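## Task

Set the red-capped bottle upright on the wall ledge marked with a blue label strip, with every other bottle left on its own ledge. Each bottle's full base must rest on its ledge, and the arrangement must stay in place without the robot supporting it. Finish by releasing the bottle and withdrawing the grippers.

## Robot and tools

Robot: two arms, left_arm and right_arm, each with six joints and a parallel gripper. The names are labels only; left_arm sits on the +y side of the world. World frame: origin at table-top height, midway between the arms, roughly 5-10 cm in from the near table edge; +x points out over the table, +z points up. The reported end_effector_position (metres) and end_effector_quat_wxyz are in this frame. The position is the point between the finger pads, about 1 cm short of the fingertips, and may be slightly off, more so at long reach. The fingers point along the gripper's +z axis and close along its y axis.

Row layout (used by execute_actions and move): one flat list of 14 numbers covering both arms, even if only one moves. First left_arm: elbow, waist, shoulder, wrist roll, wrist yaw, wrist pitch, opening; then right_arm in the same order. Follow this order strictly. Waist, shoulder and wrist roll have their signs flipped relative to the URDF, in commands and in all readouts. Joint values are in [-1, 1] and are scaled, not radians: 1.0 equals 1.238 rad elbow, 1.202 waist, 1.258 shoulder, 2.022 wrist roll and yaw, 2.073 wrist pitch. Joint entries are offsets, not poses. The opening entry is absolute: +1 fully open, -1 closed.

Joint ranges in your sign convention (radians): elbow 0 to 3.142, waist -3.054 to 2.618, shoulder -3.142 to 0, wrist roll -2.094 to 2.094, wrist yaw -1.571 to 1.571, wrist pitch -1.571 to 1.571. True ends may differ by up to 0.036 rad. Asking a joint to exceed its end by more than 0.036 rad causes the action to be rejected for both arms; if the first action of a call fails this check, nothing runs. A joint pushed into its real end stops there and the result may say "joint sent to its limit"; absence of that line proves nothing.

execute_actions(actions): a list of up to 15 actions; each action is a table of up to 15 rows, each row lasting one control step (1/30 s), with the last row repeated to fill 15 steps (0.5 s per action). Offsets in every row are measured from the joint angles when that action began, not from the previous row; for the first action, from the last reported angles. An empty list just returns state and images.

move(target, speed, blocking): target is one 14-number row whose offsets count from the Joint positions in the latest result that showed them. All joints interpolate together so they finish at the same fraction, so the hand travels on a curve. speed (0.01-2 rad/s, default 0.5) caps the joint with the longest travel; duration is clamped to 0.5-10 s. Moves do not avoid obstacles or the other arm. Finger values are applied at the start. blocking=false returns after 0.5 s; then use wait(0) or stop before sending anything else. The result adds a "move:" line: ending (done, off_target, moving, held, fault), limits=held or none, and each arm's joint farthest from target.

wait(seconds): 0-10 s, arms keep last command. stop(): brakes a running move; fingers continue. zoom_image(camera, region): region [x0,y0,x1,y1] in pixels, at most 504x504, of cam_head_left or cam_head_right (896x504) or cam_left_wrist or cam_right_wrist (504x504, fisheye). finished_scene(scene): ends scene 1 or 2 permanently and reports success; the next scene's task appears in its result.

Motion limits: each joint target can lead its measured angle only by 0.202 rad waist, 0.258 shoulder, 0.238 elbow, 0.573 wrist pitch, 0.522 wrist yaw and roll, and targets are scaled back if they would put the gripper over 70 mm from where it is. Big motions therefore span several actions; finish any leftover in the next action. Arms may sag under zero offsets: in each reply's first call, send offsets back to the desired angles, then zeros, correcting further if a joint still falls short.

Results: state line per arm; Joint positions and Joint velocities per arm in joint order plus finger gap (metres, 0.094 open); Joint targets; joint torques (offset and noisy); grip_measured on the command scale; step readings with HELD marks; "joint command not followed" when clearance checks altered targets; MOTOR HOT at 75 °C and OVER-TEMPERATURE FAULT at 90 °C (arm stops 10 s) or 100 °C (arm goes limp and falls).

Gripping: to hold, command about 0.03 below grip_measured; less grips lighter. Readings can be off by about 1 mm per gripper.

Cautions: the simulation keeps running while you compose replies, holding the last command. Occasional tugs on held items or pushes on loose ones happen. Never drop or knock anything off the table. The bar under the arm bases and the plate behind it can stand up to 3 cm high with no warning on contact. Keep the arms from colliding. Fast moves and targets set deep past a contact hit and press harder; avoid slams, slips and heavy pushes. Holding loads heats motors. Before finishing, the bottles must stand alone, fully on their ledges, with grippers open and clear.

Each tool is called after "Emit:" as name(argument=value, ...), one argument or row to a line, values as JSON.

## Session

Emit:
execute_actions(
  actions=[],
)

Scene clock: 0.00 s.
left_arm: end_effector_position=(+0.3712, +0.3129, +0.4113) grip_measured=+1.000 end_effector_quat_wxyz=(+0.721, +0.003, +0.692, +0.018) | right_arm: end_effector_position=(+0.3649, -0.3531, +0.3990) grip_measured=+1.000 end_effector_quat_wxyz=(+0.713, +0.028, +0.700, -0.004)
Joint names: [elbow, waist, shoulder, wrist roll, wrist yaw, wrist pitch]
Joint positions: left_arm=[ 1.06   0.016 -1.038 -0.009 -0.005  0.003  0.094] | right_arm=[ 1.046  0.014 -1.052  0.007 -0.004 -0.006  0.094]
Joint velocities: left_arm=[-0.027 -0.002 -0.002  0.007 -0.022 -0.007  0.   ] | right_arm=[-0.002  0.002 -0.007  0.022 -0.022  0.022  0.   ]
Joint torques (N m, as the arm reports them, + toward a larger Joint positions number): no reading
Motor temperatures (°C, as the motors report them): left_arm=[34 29 30 31 28 39] | right_arm=[35 32 31 31 29 38]
Joint targets: left_arm=[1.069 0.015 -1.033 -0.009 -0.006 0.001] | right_arm=[1.062 0.012 -1.046 0.008 -0.007 0.010]

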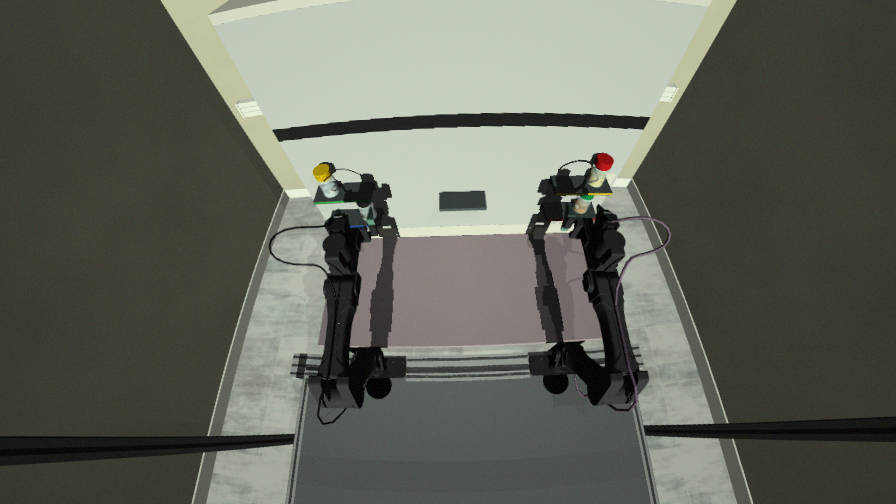

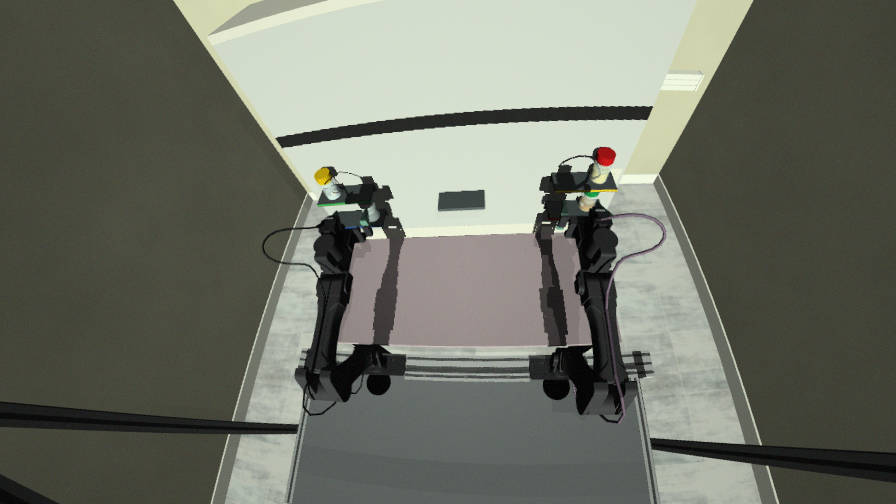

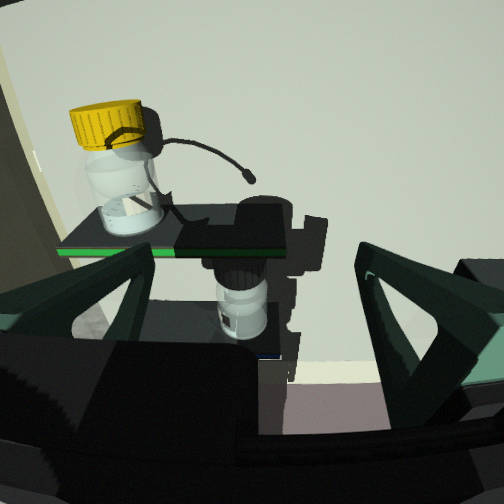

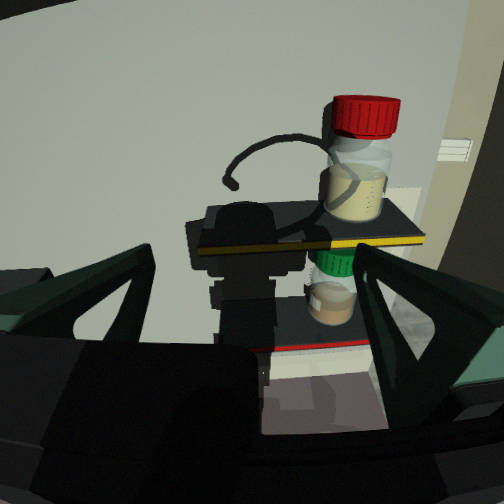

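Emit:
execute_actions(
  actions=[],
)

Emit:
zoom_image(
  camera="cam_head_left",
  region=[200, 100, 700, 350],
)

Scene clock: 20.67 s.
left_arm: end_effector_position=(+0.3712, +0.3129, +0.4113) grip_measured=+1.000 end_effector_quat_wxyz=(+0.721, +0.003, +0.692, +0.018) | right_arm: end_effector_position=(+0.3649, -0.3531, +0.3990) grip_measured=+1.000 end_effector_quat_wxyz=(+0.713, +0.028, +0.700, -0.004)
Joint names: [elbow, waist, shoulder, wrist roll, wrist yaw, wrist pitch]
Joint positions: left_arm=[ 1.06   0.016 -1.038 -0.009 -0.005  0.003  0.094] | right_arm=[ 1.046  0.014 -1.052  0.007 -0.004 -0.006  0.094]
Joint velocities: left_arm=[-0.007 -0.007 -0.007 -0.022  0.022 -0.007  0.   ] | right_arm=[-0.007 -0.007  0.007  0.037 -0.037  0.022  0.   ]
Joint torques (N m, as the arm reports them, + toward a larger Joint positions number): left_arm=[ 7.14 -0.09  2.89  0.   -0.03  1.71] | right_arm=[ 7.45 -0.19  3.03  0.02  0.01  2.07]
Motor temperatures (°C, as the motors report them): left_arm=[37 29 30 31 28 42] | right_arm=[38 32 31 31 29 41]
Joint targets: left_arm=[1.069 0.015 -1.033 -0.009 -0.006 0.001] | right_arm=[1.062 0.012 -1.046 0.008 -0.007 0.010]

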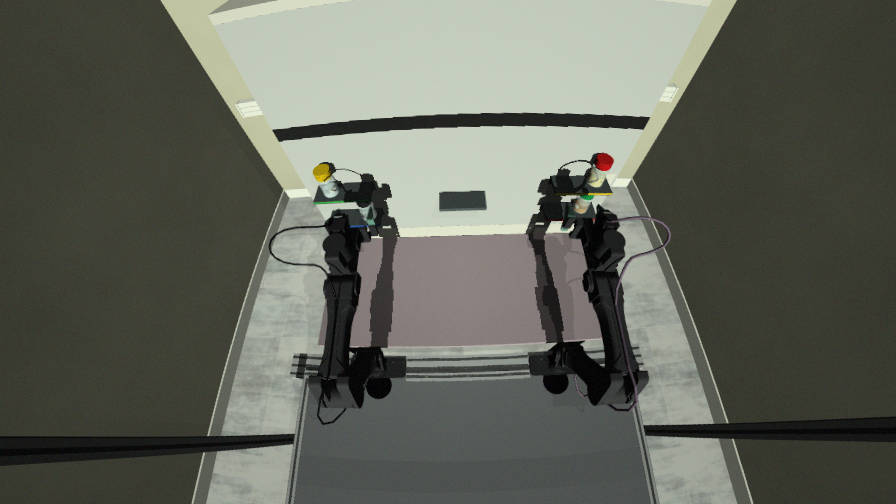

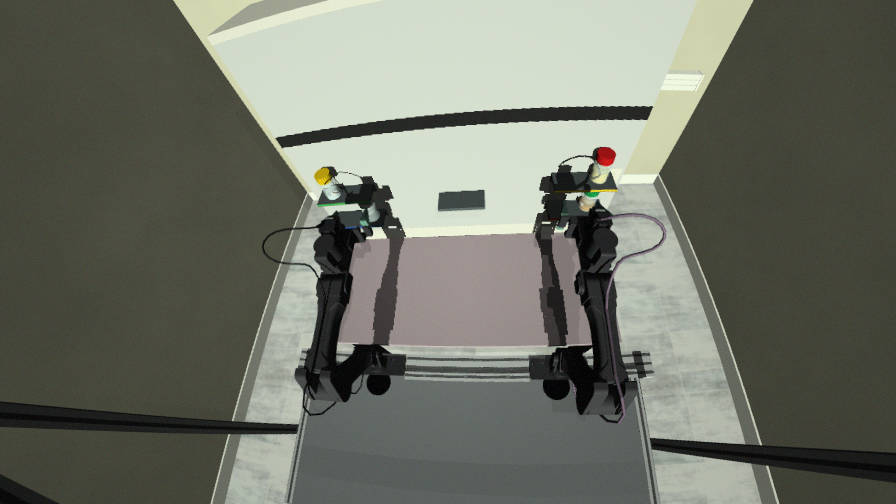

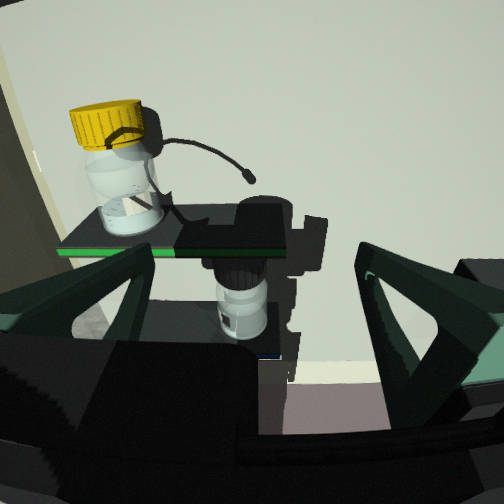

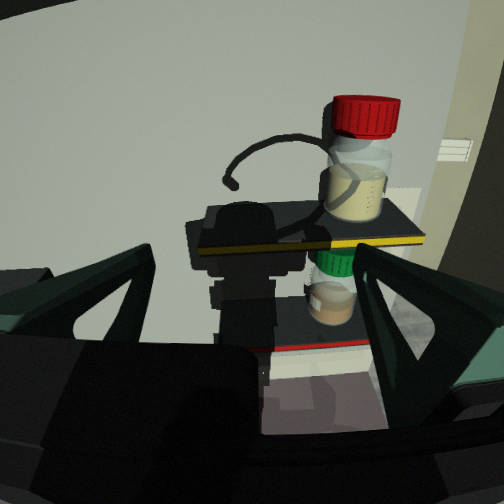

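Region (200, 100, 700, 350) of cam_head_left's 896x504 image, scaled by 1.008, with more detail than that image has.

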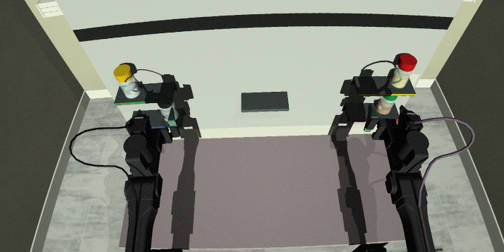

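Emit:
move(
  target=[-0.30,0,0.07,0,0,0.148,1, 0.053,0.169,-0.015,0,0,0.006,1],
  speed=0.6,
)

Scene clock: 30.20 s.
left_arm: end_effector_position=(+0.3672, +0.3145, +0.3257) grip_measured=+1.000 end_effector_quat_wxyz=(+0.719, +0.003, +0.695, +0.018) | right_arm: end_effector_position=(+0.3551, -0.4276, +0.4055) grip_measured=+1.000 end_effector_quat_wxyz=(+0.711, +0.098, +0.692, -0.073)
Joint names: [elbow, waist, shoulder, wrist roll, wrist yaw, wrist pitch]
Joint positions: left_arm=[ 0.698  0.016 -0.975 -0.009 -0.005  0.294  0.094] | right_arm=[ 1.077  0.21  -1.063  0.007 -0.004 -0.012  0.094]
Joint velocities: left_arm=[-0.007  0.017 -0.002  0.007  0.022 -0.007  0.   ] | right_arm=[-0.017  0.007  0.012  0.022  0.066  0.037  0.   ]
Joint torques (N m, as the arm reports them, + toward a larger Joint positions number): left_arm=[ 6.06  0.02  4.25  0.   -0.01  1.85] | right_arm=[8.98 0.58 1.62 0.01 0.04 2.1 ]
Motor temperatures (°C, as the motors report them): left_arm=[37 29 30 31 28 42] | right_arm=[38 32 31 31 29 42]
Joint targets: left_arm=[0.688 0.016 -0.950 -0.009 -0.005 0.309] | right_arm=[1.112 0.218 -1.071 0.007 -0.004 0.007]
move: off_target (left_arm, right_arm); limits=none; left_arm: farthest joint: the shoulder, 0.025 radians from its target (0.088 radians at the start); right_arm: farthest joint: the elbow, 0.035 radians from its target (0.065 radians at the start)
camera_calibration (this result's frames):
cam_left_wrist: T_world_to_cam=[[0.0161471, -0.998591, -0.0505534, 0.323759], [-0.549612, 0.033372, -0.834753, 0.469969], [0.835264, 0.0412636, -0.548299, -0.0102309], [0, 0, 0, 1]] pos_world=[0.261618, 0.308041, 0.403066]
cam_right_wrist: T_world_to_cam=[[-0.241975, -0.969365, -0.0421953, -0.31054], [-0.531817, 0.168876, -0.82985, 0.604384], [0.811553, -0.178363, -0.556389, -0.0175115], [0, 0, 0, 1]] pos_world=[0.260491, -0.406215, 0.478701]

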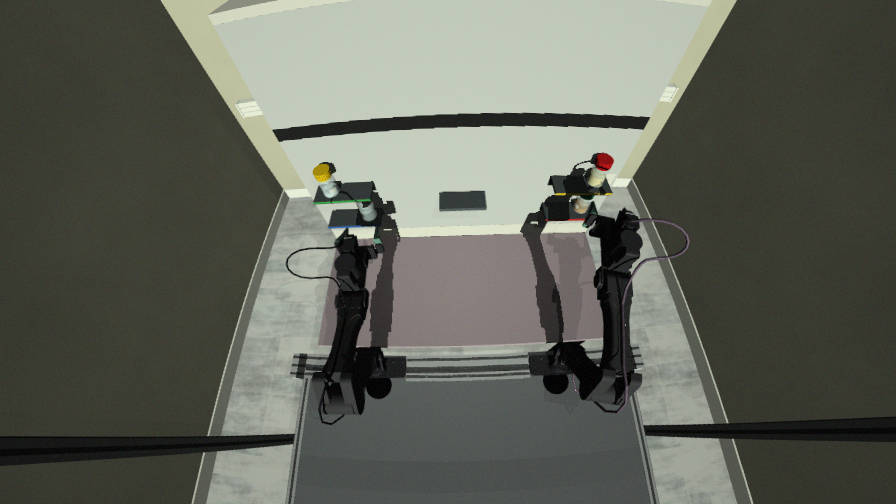

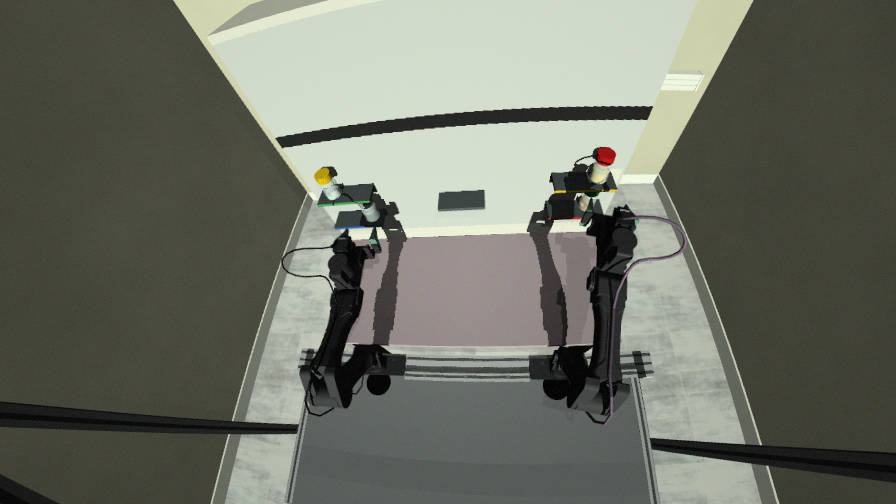

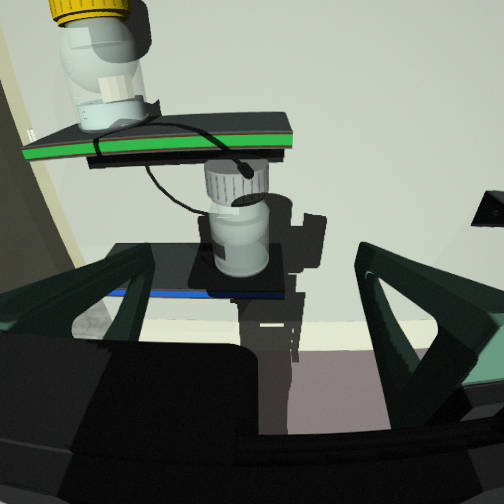

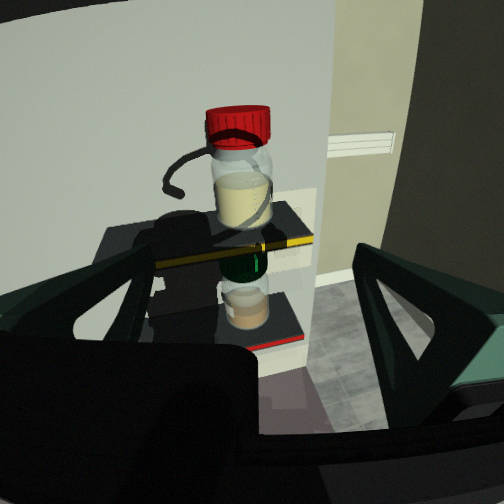

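Emit:
move(
  target=[0.32,0,0,0,0,-0.19,1, 0.212,-0.03,-0.252,0,0,0.05,1],
  speed=0.5,
)

Scene clock: 46.53 s.
left_arm: end_effector_position=(+0.3520, +0.3125, +0.4157) grip_measured=+1.000 end_effector_quat_wxyz=(+0.717, +0.003, +0.697, +0.018) | right_arm: end_effector_position=(+0.4384, -0.4389, +0.4090) grip_measured=+1.000 end_effector_quat_wxyz=(+0.707, +0.091, +0.698, -0.065)
Joint names: [elbow, waist, shoulder, wrist roll, wrist yaw, wrist pitch]
Joint positions: left_arm=[ 1.068  0.016 -0.975 -0.009 -0.005 -0.082  0.094] | right_arm=[ 1.301  0.189 -1.382  0.007 -0.004  0.067  0.094]
Joint velocities: left_arm=[-0.007  0.007 -0.002 -0.022 -0.037 -0.037  0.   ] | right_arm=[-0.002  0.022  0.027  0.095  0.007 -0.007  0.   ]
Joint torques (N m, as the arm reports them, + toward a larger Joint positions number): left_arm=[ 8.23  0.01  1.91  0.   -0.01  1.56] | right_arm=[ 9.38 -1.14  5.87  0.    0.03  2.17]
Motor temperatures (°C, as the motors report them): left_arm=[38 29 31 31 28 43] | right_arm=[40 32 31 31 29 42]
Joint targets: left_arm=[1.094 0.016 -0.975 -0.009 -0.005 -0.099] | right_arm=[1.340 0.173 -1.380 0.007 -0.004 0.092]
move: off_target (left_arm, right_arm); limits=none; left_arm: farthest joint: the elbow, 0.026 radians from its target (0.396 radians at the start); right_arm: farthest joint: the elbow, 0.038 radians from its target (0.262 radians at the start)
camera_calibration (this result's frames):
cam_left_wrist: T_world_to_cam=[[0.015958, -0.998594, -0.0505489, 0.326606], [-0.554699, 0.0332206, -0.831387, 0.53729], [0.831898, 0.0413067, -0.553389, 0.0551455], [0, 0, 0, 1]] pos_world=[0.246947, 0.306019, 0.493722]
cam_right_wrist: T_world_to_cam=[[-0.222256, -0.974093, -0.041779, -0.312017], [-0.547138, 0.160077, -0.821593, 0.652963], [0.806996, -0.159745, -0.568541, -0.0699926], [0, 0, 0, 1]] pos_world=[0.344397, -0.419639, 0.48364]

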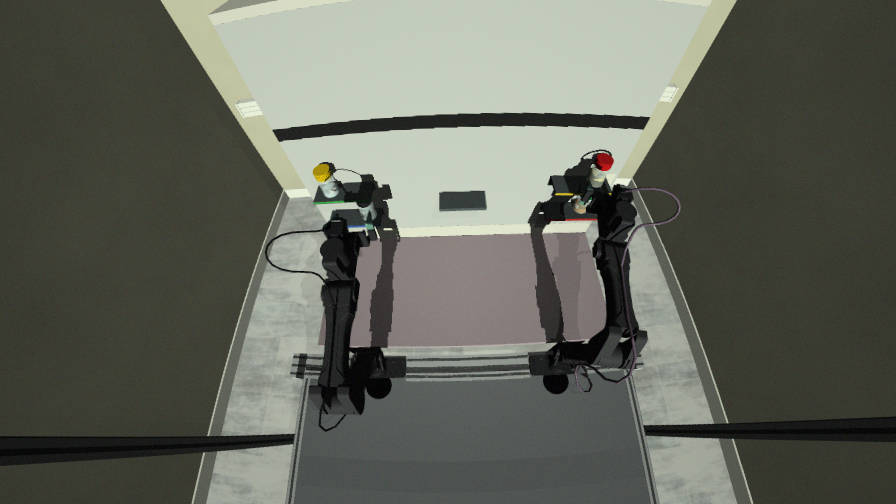

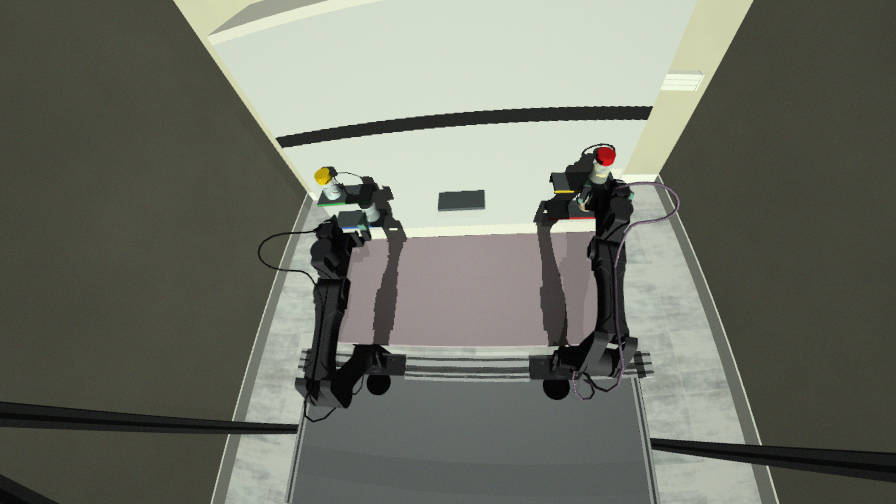

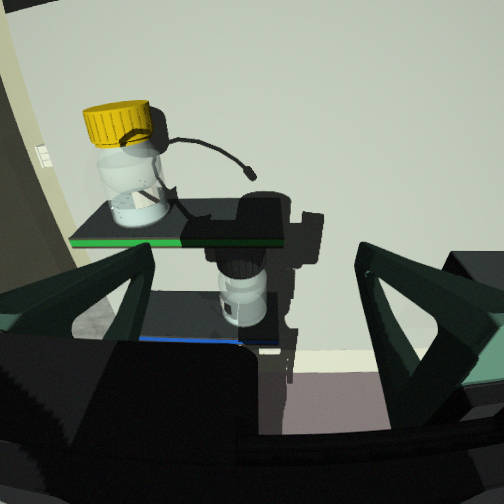

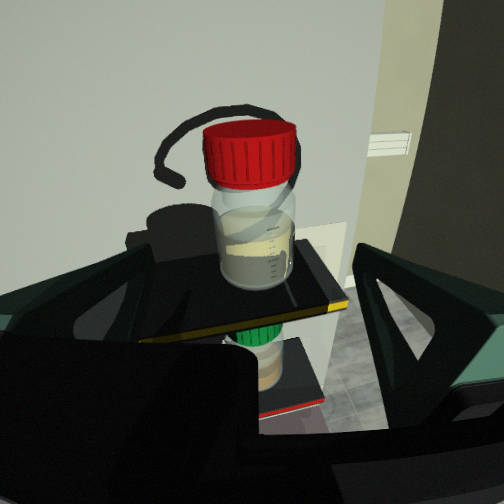

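Emit:
move(
  target=[0,0,0,0,0,0,1, 0.12,-0.008,-0.135,0,0,0.033,1],
  speed=0.3,
)

Scene clock: 56.90 s.
left_arm: end_effector_position=(+0.3520, +0.3125, +0.4157) grip_measured=+1.000 end_effector_quat_wxyz=(+0.717, +0.003, +0.697, +0.018) | right_arm: end_effector_position=(+0.4842, -0.4487, +0.3957) grip_measured=+1.000 end_effector_quat_wxyz=(+0.701, +0.092, +0.704, -0.064)
Joint names: [elbow, waist, shoulder, wrist roll, wrist yaw, wrist pitch]
Joint positions: left_arm=[ 1.068  0.016 -0.975 -0.009 -0.005 -0.082  0.094] | right_arm=[ 1.412  0.189 -1.553  0.007 -0.004  0.11   0.094]
Joint velocities: left_arm=[ 0.012 -0.002  0.007  0.051 -0.037 -0.007  0.   ] | right_arm=[-0.007  0.012  0.012  0.051  0.037 -0.051  0.   ]
Joint torques (N m, as the arm reports them, + toward a larger Joint positions number): left_arm=[ 6.43  0.01  1.91  0.   -0.01  1.73] | right_arm=[ 9.44 -0.69  7.52  0.    0.03  2.19]
Motor temperatures (°C, as the motors report them): left_arm=[38 29 30 31 28 43] | right_arm=[41 32 32 31 29 43]
Joint targets: left_arm=[1.068 0.016 -0.975 -0.009 -0.005 -0.082] | right_arm=[1.450 0.180 -1.552 0.007 -0.004 0.136]
move: off_target (right_arm); limits=none; left_arm: farthest joint: the waist, 0.000 radians from its target (0.000 radians at the start); right_arm: farthest joint: the elbow, 0.037 radians from its target (0.148 radians at the start)
camera_calibration (this result's frames):
cam_left_wrist: T_world_to_cam=[[0.0159462, -0.998594, -0.0505486, 0.326607], [-0.555017, 0.0332111, -0.831176, 0.537239], [0.831686, 0.0413094, -0.553707, 0.0552964], [0, 0, 0, 1]] pos_world=[0.246979, 0.306021, 0.493668]
cam_right_wrist: T_world_to_cam=[[-0.222189, -0.974108, -0.0417882, -0.312022], [-0.560613, 0.162704, -0.811936, 0.672491], [0.797713, -0.156976, -0.582248, -0.105001], [0, 0, 0, 1]] pos_world=[0.39144, -0.429843, 0.471845]

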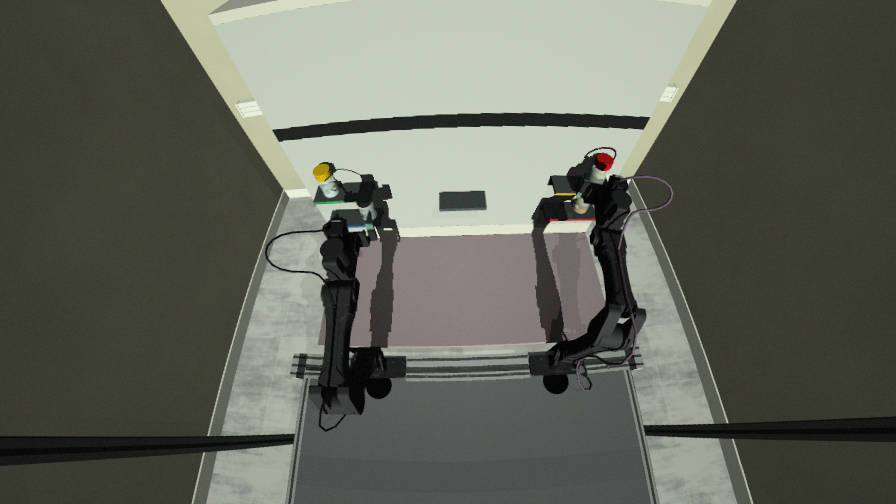

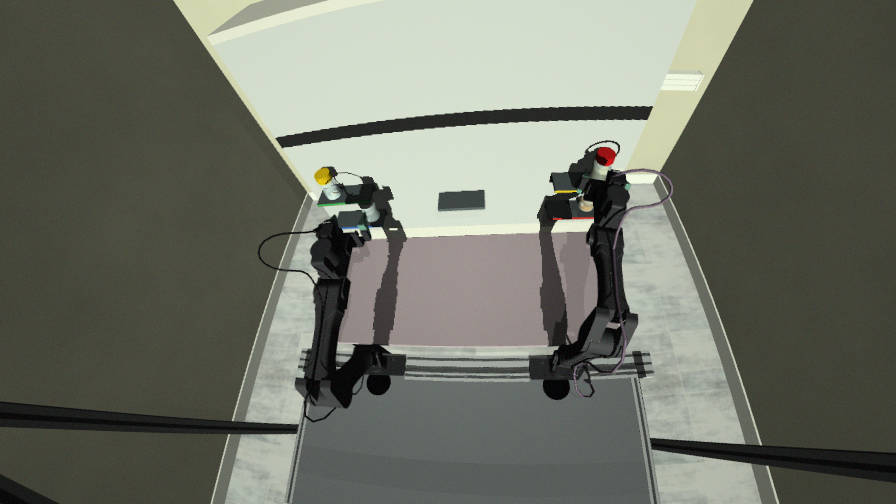

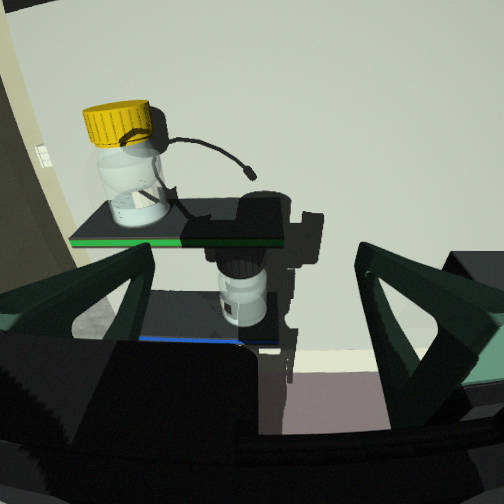

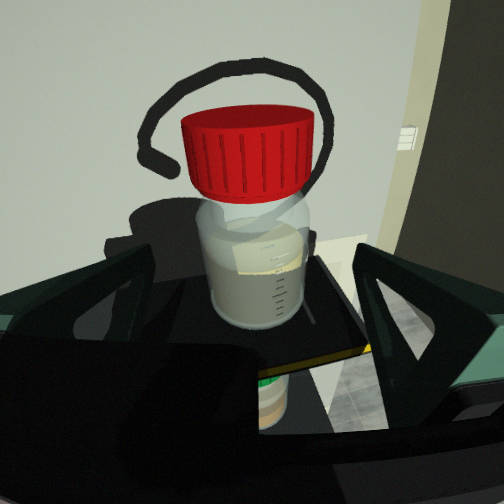

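Emit:
execute_actions(
  actions=[
    [[0,0,0,0,0,0,1, 0.04,0,-0.028,0,0,0.017,1]],
    [[0,0,0,0,0,0,1, 0,0,0,0,0,0,0.5]],
    [[0,0,0,0,0,0,1, 0,0,0,0,0,0,0.11]],
    [[0,0,0,0,0,0,1, 0,0,0,0,0,0,0.11]],
  ],
)

Scene clock: 64.27 s.
left_arm: end_effector_position=(+0.3520, +0.3125, +0.4157) grip_measured=+1.000 end_effector_quat_wxyz=(+0.717, +0.003, +0.697, +0.018) | right_arm: end_effector_position=(+0.4951, -0.4509, +0.3849) grip_measured=+0.120 end_effector_quat_wxyz=(+0.694, +0.093, +0.711, -0.063)
Joint names: [elbow, waist, shoulder, wrist roll, wrist yaw, wrist pitch]
Joint positions: left_arm=[ 1.068  0.016 -0.975 -0.009 -0.005 -0.082  0.094] | right_arm=[ 1.429  0.189 -1.593  0.008 -0.003  0.113  0.053]
Joint velocities: left_arm=[ 0.002 -0.017 -0.007  0.007 -0.007  0.051  0.   ] | right_arm=[-0.012 -0.007 -0.017 -0.051 -0.037 -0.037  0.   ]
Joint torques (N m, as the arm reports them, + toward a larger Joint positions number): left_arm=[ 6.43  0.    1.92  0.   -0.01  1.73] | right_arm=[6.33 0.02 7.9  0.   0.03 1.89]
Motor temperatures (°C, as the motors report them): left_arm=[38 29 30 31 28 43] | right_arm=[41 32 33 31 29 43]
Joint targets: left_arm=[1.068 0.016 -0.975 -0.009 -0.005 -0.082] | right_arm=[1.429 0.189 -1.593 0.007 -0.003 0.113]
Step readings (joint positions; steps 1 to 15: 1st action; 16 to 30: 2nd action; 31 to 45: 3rd action; 46 to 60: 4th action):
0: left_arm=[1.068 0.016 -0.975 -0.009 -0.005 -0.082] | right_arm=[1.412 0.189 -1.553 0.007 -0.004 0.110]
1: left_arm=[1.068 0.016 -0.975 -0.009 -0.005 -0.082] | right_arm=[1.416 0.189 -1.556 0.007 -0.004 0.111]
2: left_arm=[1.068 0.016 -0.975 -0.009 -0.005 -0.082] | right_arm=[1.422 0.189 -1.564 0.007 -0.004 0.116]
4: left_arm=[1.068 0.016 -0.975 -0.009 -0.005 -0.082] | right_arm=[1.429 0.189 -1.577 0.007 -0.004 0.122]
8: left_arm=[1.068 0.016 -0.975 -0.009 -0.005 -0.082] | right_arm=[1.429 0.189 -1.591 0.007 -0.004 0.123]
15: left_arm=[1.068 0.016 -0.975 -0.009 -0.005 -0.082] | right_arm=[1.429 0.189 -1.593 0.007 -0.004 0.123]
16: left_arm=[1.068 0.016 -0.975 -0.009 -0.005 -0.082] | right_arm=[1.429 0.189 -1.593 0.007 -0.004 0.123]
17: left_arm=[1.068 0.016 -0.975 -0.009 -0.005 -0.082] | right_arm=[1.429 0.189 -1.593 0.007 -0.004 0.122]
19: left_arm=[1.068 0.016 -0.975 -0.009 -0.005 -0.082] | right_arm=[1.429 0.189 -1.593 0.007 -0.004 0.120]
23: left_arm=[1.068 0.016 -0.975 -0.009 -0.005 -0.082] | right_arm=[1.429 0.189 -1.593 0.007 -0.004 0.117]
30: left_arm=[1.068 0.016 -0.975 -0.009 -0.005 -0.082] | right_arm=[1.429 0.189 -1.593 0.007 -0.004 0.116]
31: left_arm=[1.068 0.016 -0.975 -0.009 -0.005 -0.082] | right_arm=[1.429 0.189 -1.593 0.007 -0.004 0.115]
32: left_arm=[1.068 0.016 -0.975 -0.009 -0.005 -0.082] | right_arm=[1.429 0.189 -1.593 0.007 -0.004 0.114]
34: left_arm=[1.068 0.016 -0.975 -0.009 -0.005 -0.082] | right_arm=[1.429 0.189 -1.593 0.008 -0.003 0.113]
38: left_arm=[1.068 0.016 -0.975 -0.009 -0.005 -0.082] | right_arm=[1.429 0.189 -1.593 0.008 -0.003 0.113]
45: left_arm=[1.068 0.016 -0.975 -0.009 -0.005 -0.082] | right_arm=[1.429 0.189 -1.593 0.008 -0.003 0.113]
46: left_arm=[1.068 0.016 -0.975 -0.009 -0.005 -0.082] | right_arm=[1.429 0.189 -1.593 0.008 -0.003 0.113]
47: left_arm=[1.068 0.016 -0.975 -0.009 -0.005 -0.082] | right_arm=[1.429 0.189 -1.593 0.008 -0.003 0.113]
49: left_arm=[1.068 0.016 -0.975 -0.009 -0.005 -0.082] | right_arm=[1.429 0.189 -1.593 0.008 -0.003 0.113]
53: left_arm=[1.068 0.016 -0.975 -0.009 -0.005 -0.082] | right_arm=[1.429 0.189 -1.593 0.008 -0.003 0.113]
60: Joint positions above
camera_calibration (this result's frames):
cam_left_wrist: T_world_to_cam=[[0.0159462, -0.998594, -0.0505486, 0.326607], [-0.555017, 0.0332111, -0.831176, 0.537239], [0.831686, 0.0413094, -0.553707, 0.0552964], [0, 0, 0, 1]] pos_world=[0.246979, 0.306021, 0.493668]
cam_right_wrist: T_world_to_cam=[[-0.222845, -0.973975, -0.0413978, -0.311886], [-0.576607, 0.16593, -0.799994, 0.675019], [0.786043, -0.154404, -0.598578, -0.107084], [0, 0, 0, 1]] pos_world=[0.403891, -0.432309, 0.463002]

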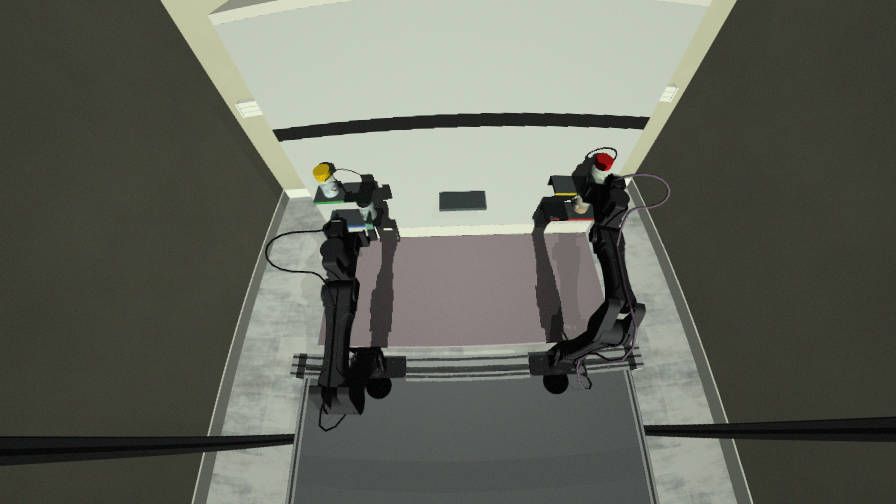

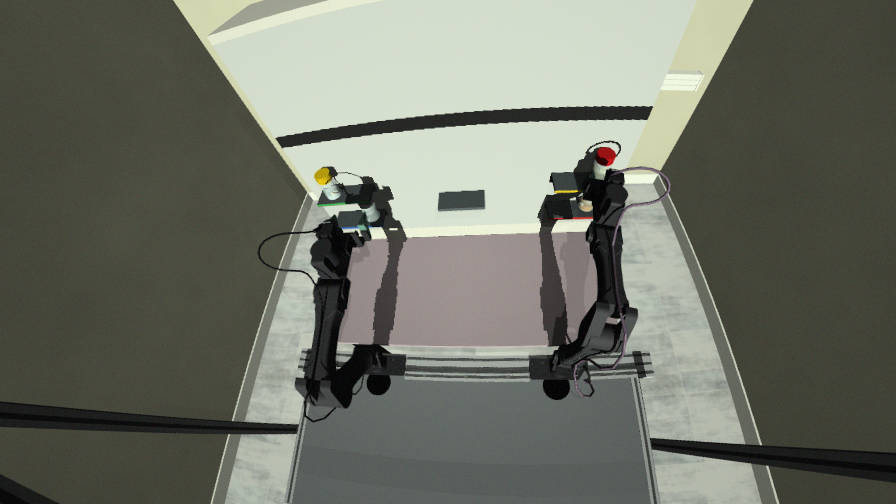

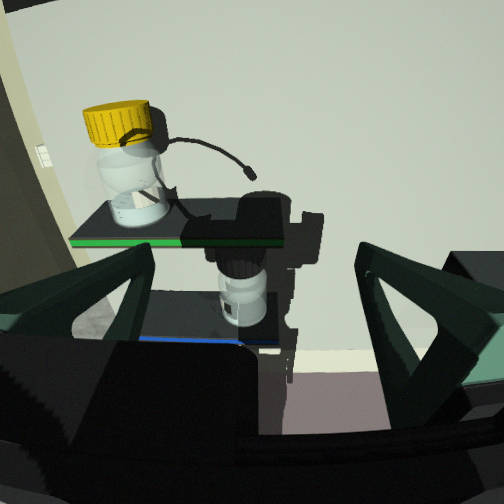

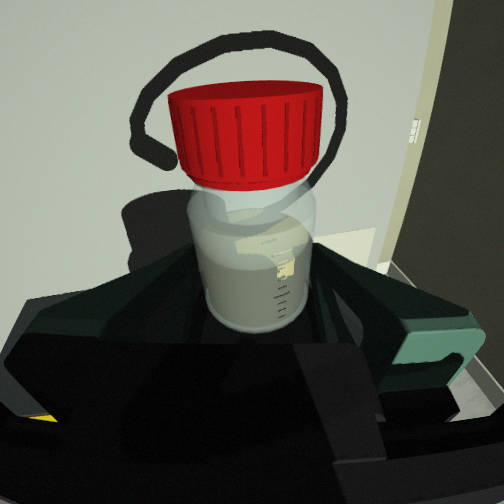

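Emit:
execute_actions(
  actions=[
    [[0,0,0,0,0,0,1, 0,0,0,0,0,0,0.08]],
    [[0,0,0,0,0,0,1, 0.05,0,0.008,0,0,0.025,0.08]],
    [[0,0,0,0,0,0,1, 0.05,0,0.008,0,0,0.022,0.08]],
    [[0,0,0,0,0,0,1, 0.05,0,0.008,0,0,0.022,0.08]],
    [[0,0,0,0,0,0,1, 0.025,0,0.008,0,0,0.02,0.08]],
  ],
)

Scene clock: 72.03 s.
left_arm: end_effector_position=(+0.3520, +0.3125, +0.4157) grip_measured=+1.000 end_effector_quat_wxyz=(+0.717, +0.003, +0.697, +0.018) | right_arm: end_effector_position=(+0.4956, -0.4511, +0.3869) grip_measured=+0.098 end_effector_quat_wxyz=(+0.686, +0.093, +0.719, -0.062)
Joint names: [elbow, waist, shoulder, wrist roll, wrist yaw, wrist pitch]
Joint positions: left_arm=[ 1.068  0.016 -0.975 -0.009 -0.005 -0.082  0.094] | right_arm=[ 1.465  0.189 -1.599  0.008 -0.003  0.06   0.052]
Joint velocities: left_arm=[-0.007  0.007  0.002 -0.051  0.022  0.022  0.   ] | right_arm=[ 0.007  0.002 -0.007  0.051 -0.081 -0.022  0.   ]
Joint torques (N m, as the arm reports them, + toward a larger Joint positions number): left_arm=[ 6.43  0.    1.92  0.   -0.01  1.73] | right_arm=[8.91 0.   9.01 0.01 0.03 2.4 ]
Motor temperatures (°C, as the motors report them): left_arm=[38 29 30 31 28 43] | right_arm=[40 32 33 31 29 43]
Joint targets: left_arm=[1.068 0.016 -0.975 -0.009 -0.005 -0.082] | right_arm=[1.496 0.189 -1.589 0.008 -0.003 0.105]
Step readings (joint positions; steps 1 to 15: 1st action; 16 to 30: 2nd action; 31 to 45: 3rd action; 46 to 60: 4th action; 61 to 75: 5th action):
0: left_arm=[1.068 0.016 -0.975 -0.009 -0.005 -0.082] | right_arm=[1.429 0.189 -1.593 0.008 -0.003 0.113]
1: left_arm=[1.068 0.016 -0.975 -0.009 -0.005 -0.082] | right_arm=[1.429 0.189 -1.593 0.008 -0.003 0.113]
2: left_arm=[1.068 0.016 -0.975 -0.009 -0.005 -0.082] | right_arm=[1.429 0.189 -1.593 0.008 -0.003 0.113]
4: left_arm=[1.068 0.016 -0.975 -0.009 -0.005 -0.082] | right_arm=[1.429 0.189 -1.593 0.008 -0.003 0.113]
8: left_arm=[1.068 0.016 -0.975 -0.009 -0.005 -0.082] | right_arm=[1.429 0.189 -1.593 0.008 -0.003 0.113]
15: left_arm=[1.068 0.016 -0.975 -0.009 -0.005 -0.082] | right_arm=[1.429 0.189 -1.593 0.008 -0.003 0.113]
16: left_arm=[1.068 0.016 -0.975 -0.009 -0.005 -0.082] | right_arm=[1.433 0.189 -1.593 0.008 -0.003 0.113]
17: left_arm=[1.068 0.016 -0.975 -0.009 -0.005 -0.082] | right_arm=[1.436 0.189 -1.594 0.008 -0.003 0.111]
19: left_arm=[1.068 0.016 -0.975 -0.009 -0.005 -0.082] | right_arm=[1.439 0.189 -1.595 0.008 -0.003 0.108]
23: left_arm=[1.068 0.016 -0.975 -0.009 -0.005 -0.082] | right_arm=[1.441 0.189 -1.595 0.008 -0.003 0.105]
30: left_arm=[1.068 0.016 -0.975 -0.009 -0.005 -0.082] | right_arm=[1.441 0.189 -1.595 0.008 -0.003 0.101]
31: left_arm=[1.068 0.016 -0.975 -0.009 -0.005 -0.082] | right_arm=[1.443 0.189 -1.595 0.008 -0.003 0.098]
32: left_arm=[1.068 0.016 -0.975 -0.009 -0.005 -0.082] | right_arm=[1.447 0.189 -1.596 0.008 -0.003 0.094]
34: left_arm=[1.068 0.016 -0.975 -0.009 -0.005 -0.082] | right_arm=[1.451 0.189 -1.596 0.008 -0.003 0.090]
38: left_arm=[1.068 0.016 -0.975 -0.009 -0.005 -0.082] | right_arm=[1.453 0.189 -1.596 0.008 -0.003 0.087]
45: left_arm=[1.068 0.016 -0.975 -0.009 -0.005 -0.082] | right_arm=[1.453 0.189 -1.596 0.008 -0.003 0.083]
46: left_arm=[1.068 0.016 -0.975 -0.009 -0.005 -0.082] | right_arm=[1.456 0.189 -1.597 0.008 -0.003 0.079]
47: left_arm=[1.068 0.016 -0.975 -0.009 -0.005 -0.082] | right_arm=[1.459 0.189 -1.598 0.008 -0.003 0.074]
49: left_arm=[1.068 0.016 -0.975 -0.009 -0.005 -0.082] | right_arm=[1.463 0.189 -1.599 0.008 -0.003 0.071]
53: left_arm=[1.068 0.016 -0.975 -0.009 -0.005 -0.082] | right_arm=[1.465 0.189 -1.599 0.008 -0.003 0.068]
60: left_arm=[1.068 0.016 -0.975 -0.009 -0.005 -0.082] | right_arm=[1.465 0.189 -1.599 0.008 -0.003 0.064]
61: left_arm=[1.068 0.016 -0.975 -0.009 -0.005 -0.082] | right_arm=[1.465 0.189 -1.599 0.008 -0.003 0.062]
62: left_arm=[1.068 0.016 -0.975 -0.009 -0.005 -0.082] | right_arm=[1.465 0.189 -1.599 0.008 -0.003 0.060]
64: left_arm=[1.068 0.016 -0.975 -0.009 -0.005 -0.082] | right_arm=[1.465 0.189 -1.599 0.008 -0.003 0.060]
68: left_arm=[1.068 0.016 -0.975 -0.009 -0.005 -0.082] | right_arm=[1.465 0.189 -1.599 0.008 -0.003 0.060]
75: Joint positions above
camera_calibration (this result's frames):
cam_left_wrist: T_world_to_cam=[[0.0159462, -0.998594, -0.0505486, 0.326607], [-0.555017, 0.0332111, -0.831176, 0.537239], [0.831686, 0.0413094, -0.553707, 0.0552964], [0, 0, 0, 1]] pos_world=[0.246979, 0.306021, 0.493668]
cam_right_wrist: T_world_to_cam=[[-0.222745, -0.973997, -0.041397, -0.311955], [-0.59446, 0.169358, -0.786088, 0.681905], [0.772659, -0.150488, -0.616726, -0.0908971], [0, 0, 0, 1]] pos_world=[0.406111, -0.433008, 0.467065]

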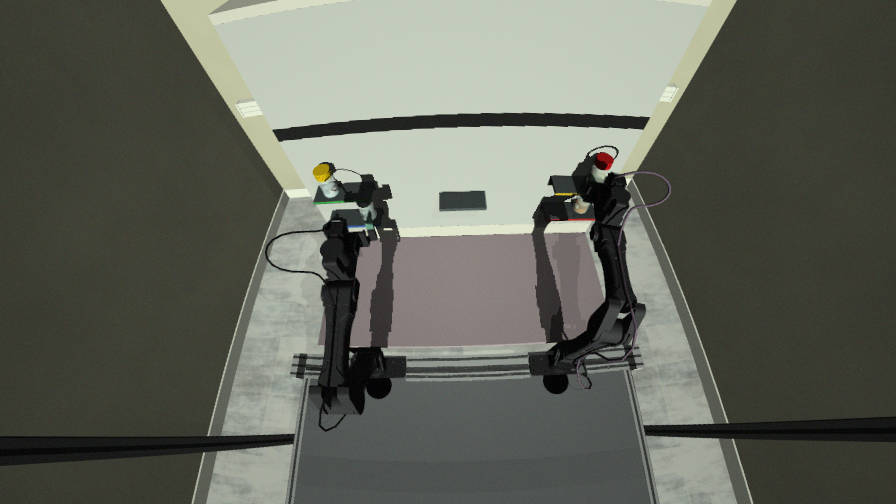

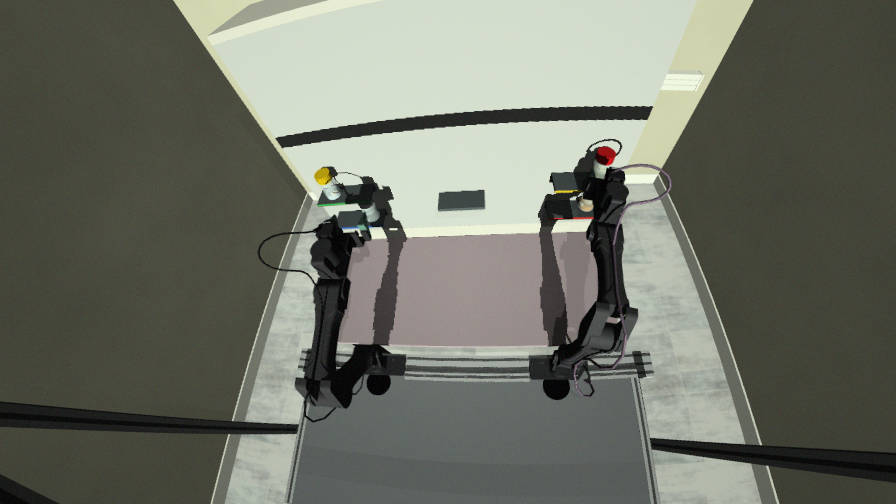

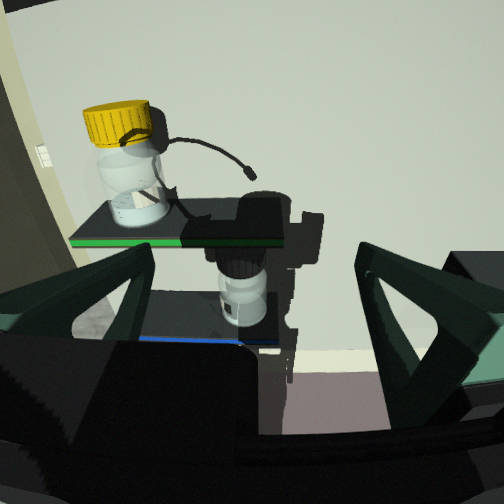

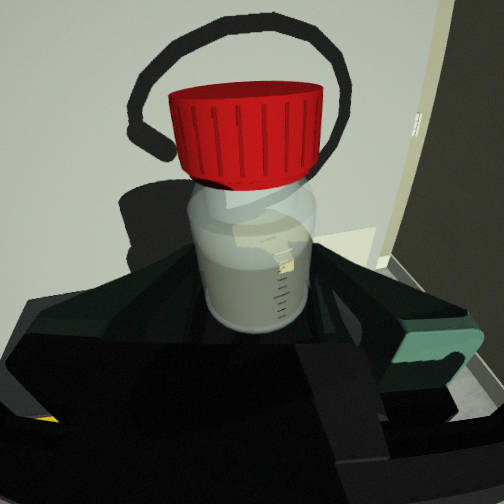

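Emit:
execute_actions(
  actions=[
    [[0,0,0,0,0,0,1, 0.06,0,0.01,0,0,0.06,0.065]],
    [[0,0,0,0,0,0,1, 0.06,0,0.01,0,0,0.045,0.065]],
    [[0,0,0,0,0,0,1, 0.06,0,0.01,0,0,0.04,0.065]],
    [[0,0,0,0,0,0,1, 0.04,0,0.01,0,0,0.035,0.065]],
  ],
)

Scene clock: 79.10 s.
left_arm: end_effector_position=(+0.3520, +0.3125, +0.4157) grip_measured=+1.000 end_effector_quat_wxyz=(+0.717, +0.003, +0.697, +0.018) | right_arm: end_effector_position=(+0.4962, -0.4535, +0.4359) grip_measured=+0.092 end_effector_quat_wxyz=(+0.732, +0.089, +0.672, -0.069)
Joint names: [elbow, waist, shoulder, wrist roll, wrist yaw, wrist pitch]
Joint positions: left_arm=[ 1.068  0.016 -0.975 -0.009 -0.005 -0.082  0.094] | right_arm=[ 1.547  0.189 -1.615  0.008 -0.003  0.126  0.051]
Joint velocities: left_arm=[-0.007  0.007  0.002 -0.051 -0.066 -0.022  0.   ] | right_arm=[-0.012  0.007 -0.022  0.022 -0.051 -0.007  0.   ]
Joint torques (N m, as the arm reports them, + toward a larger Joint positions number): left_arm=[ 6.43  0.01  1.92  0.   -0.01  1.73] | right_arm=[10.35  0.02  9.23  0.    0.03  2.68]
Motor temperatures (°C, as the motors report them): left_arm=[38 29 30 31 28 43] | right_arm=[41 32 34 31 29 44]
Joint targets: left_arm=[1.068 0.016 -0.975 -0.009 -0.005 -0.082] | right_arm=[1.597 0.189 -1.602 0.008 -0.003 0.199]
Step readings (joint positions; steps 1 to 15: 1st action; 16 to 30: 2nd action; 31 to 45: 3rd action; 46 to 60: 4th action):
0: left_arm=[1.068 0.016 -0.975 -0.009 -0.005 -0.082] | right_arm=[1.465 0.189 -1.599 0.008 -0.003 0.060]
1: left_arm=[1.068 0.016 -0.975 -0.009 -0.005 -0.082] | right_arm=[1.469 0.189 -1.599 0.008 -0.003 0.062]
2: left_arm=[1.068 0.016 -0.975 -0.009 -0.005 -0.082] | right_arm=[1.475 0.189 -1.602 0.008 -0.003 0.066]
4: left_arm=[1.068 0.016 -0.975 -0.009 -0.005 -0.082] | right_arm=[1.483 0.189 -1.604 0.008 -0.003 0.078]
8: left_arm=[1.068 0.016 -0.975 -0.009 -0.005 -0.082] | right_arm=[1.493 0.189 -1.604 0.008 -0.003 0.098]
15: left_arm=[1.068 0.016 -0.975 -0.009 -0.005 -0.082] | right_arm=[1.493 0.189 -1.604 0.008 -0.003 0.104]
16: left_arm=[1.068 0.016 -0.975 -0.009 -0.005 -0.082] | right_arm=[1.497 0.189 -1.605 0.008 -0.003 0.103]
17: left_arm=[1.068 0.016 -0.975 -0.009 -0.005 -0.082] | right_arm=[1.502 0.189 -1.608 0.008 -0.003 0.103]
19: left_arm=[1.068 0.016 -0.975 -0.009 -0.005 -0.082] | right_arm=[1.512 0.189 -1.609 0.008 -0.003 0.107]
23: left_arm=[1.068 0.016 -0.975 -0.009 -0.005 -0.082] | right_arm=[1.520 0.189 -1.609 0.008 -0.003 0.118]
30: left_arm=[1.068 0.016 -0.975 -0.009 -0.005 -0.082] | right_arm=[1.520 0.189 -1.609 0.008 -0.003 0.120]
31: left_arm=[1.068 0.016 -0.975 -0.009 -0.005 -0.082] | right_arm=[1.524 0.189 -1.611 0.008 -0.003 0.118]
32: left_arm=[1.068 0.016 -0.975 -0.009 -0.005 -0.082] | right_arm=[1.530 0.189 -1.613 0.008 -0.003 0.117]
34: left_arm=[1.068 0.016 -0.975 -0.009 -0.005 -0.082] | right_arm=[1.539 0.189 -1.615 0.008 -0.003 0.118]
38: left_arm=[1.068 0.016 -0.975 -0.009 -0.005 -0.082] | right_arm=[1.547 0.189 -1.615 0.008 -0.003 0.125]
45: left_arm=[1.068 0.016 -0.975 -0.009 -0.005 -0.082] | right_arm=[1.547 0.189 -1.615 0.008 -0.003 0.126]
46: left_arm=[1.068 0.016 -0.975 -0.009 -0.005 -0.082] | right_arm=[1.547 0.189 -1.615 0.008 -0.003 0.126]
47: left_arm=[1.068 0.016 -0.975 -0.009 -0.005 -0.082] | right_arm=[1.547 0.189 -1.615 0.008 -0.003 0.126]
49: left_arm=[1.068 0.016 -0.975 -0.009 -0.005 -0.082] | right_arm=[1.547 0.189 -1.615 0.008 -0.003 0.126]
53: left_arm=[1.068 0.016 -0.975 -0.009 -0.005 -0.082] | right_arm=[1.547 0.189 -1.615 0.008 -0.003 0.126]
60: Joint positions above
camera_calibration (this result's frames):
cam_left_wrist: T_world_to_cam=[[0.0159462, -0.998594, -0.0505486, 0.326607], [-0.555017, 0.0332111, -0.831176, 0.537239], [0.831686, 0.0413094, -0.553707, 0.0552964], [0, 0, 0, 1]] pos_world=[0.246979, 0.306021, 0.493668]
cam_right_wrist: T_world_to_cam=[[-0.22332, -0.973864, -0.0414337, -0.311813], [-0.487529, 0.148403, -0.860402, 0.691033], [0.844064, -0.171945, -0.507928, -0.154094], [0, 0, 0, 1]] pos_world=[0.397329, -0.432711, 0.503378]

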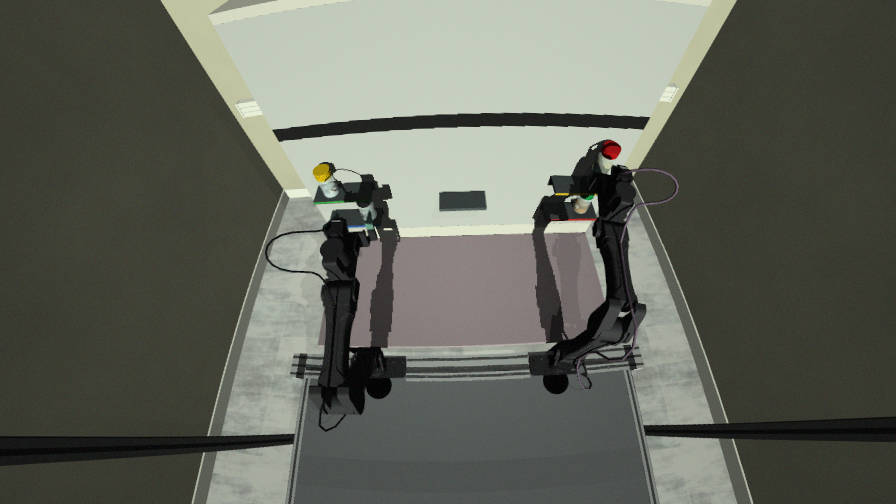

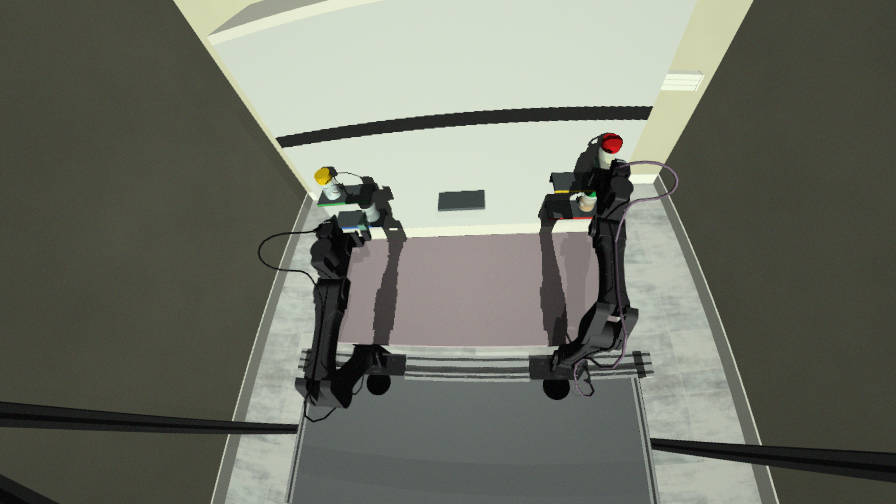

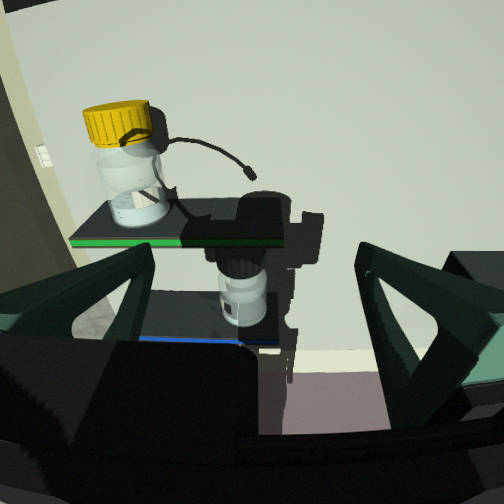

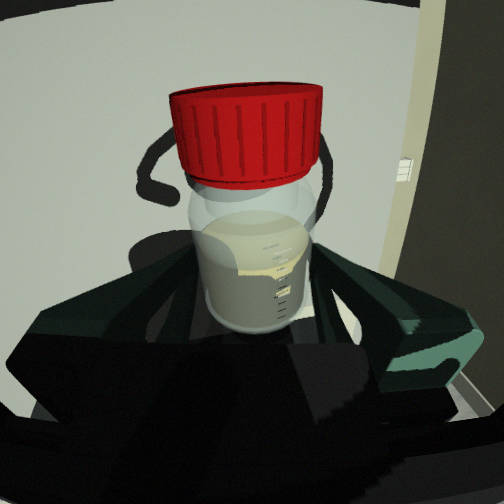

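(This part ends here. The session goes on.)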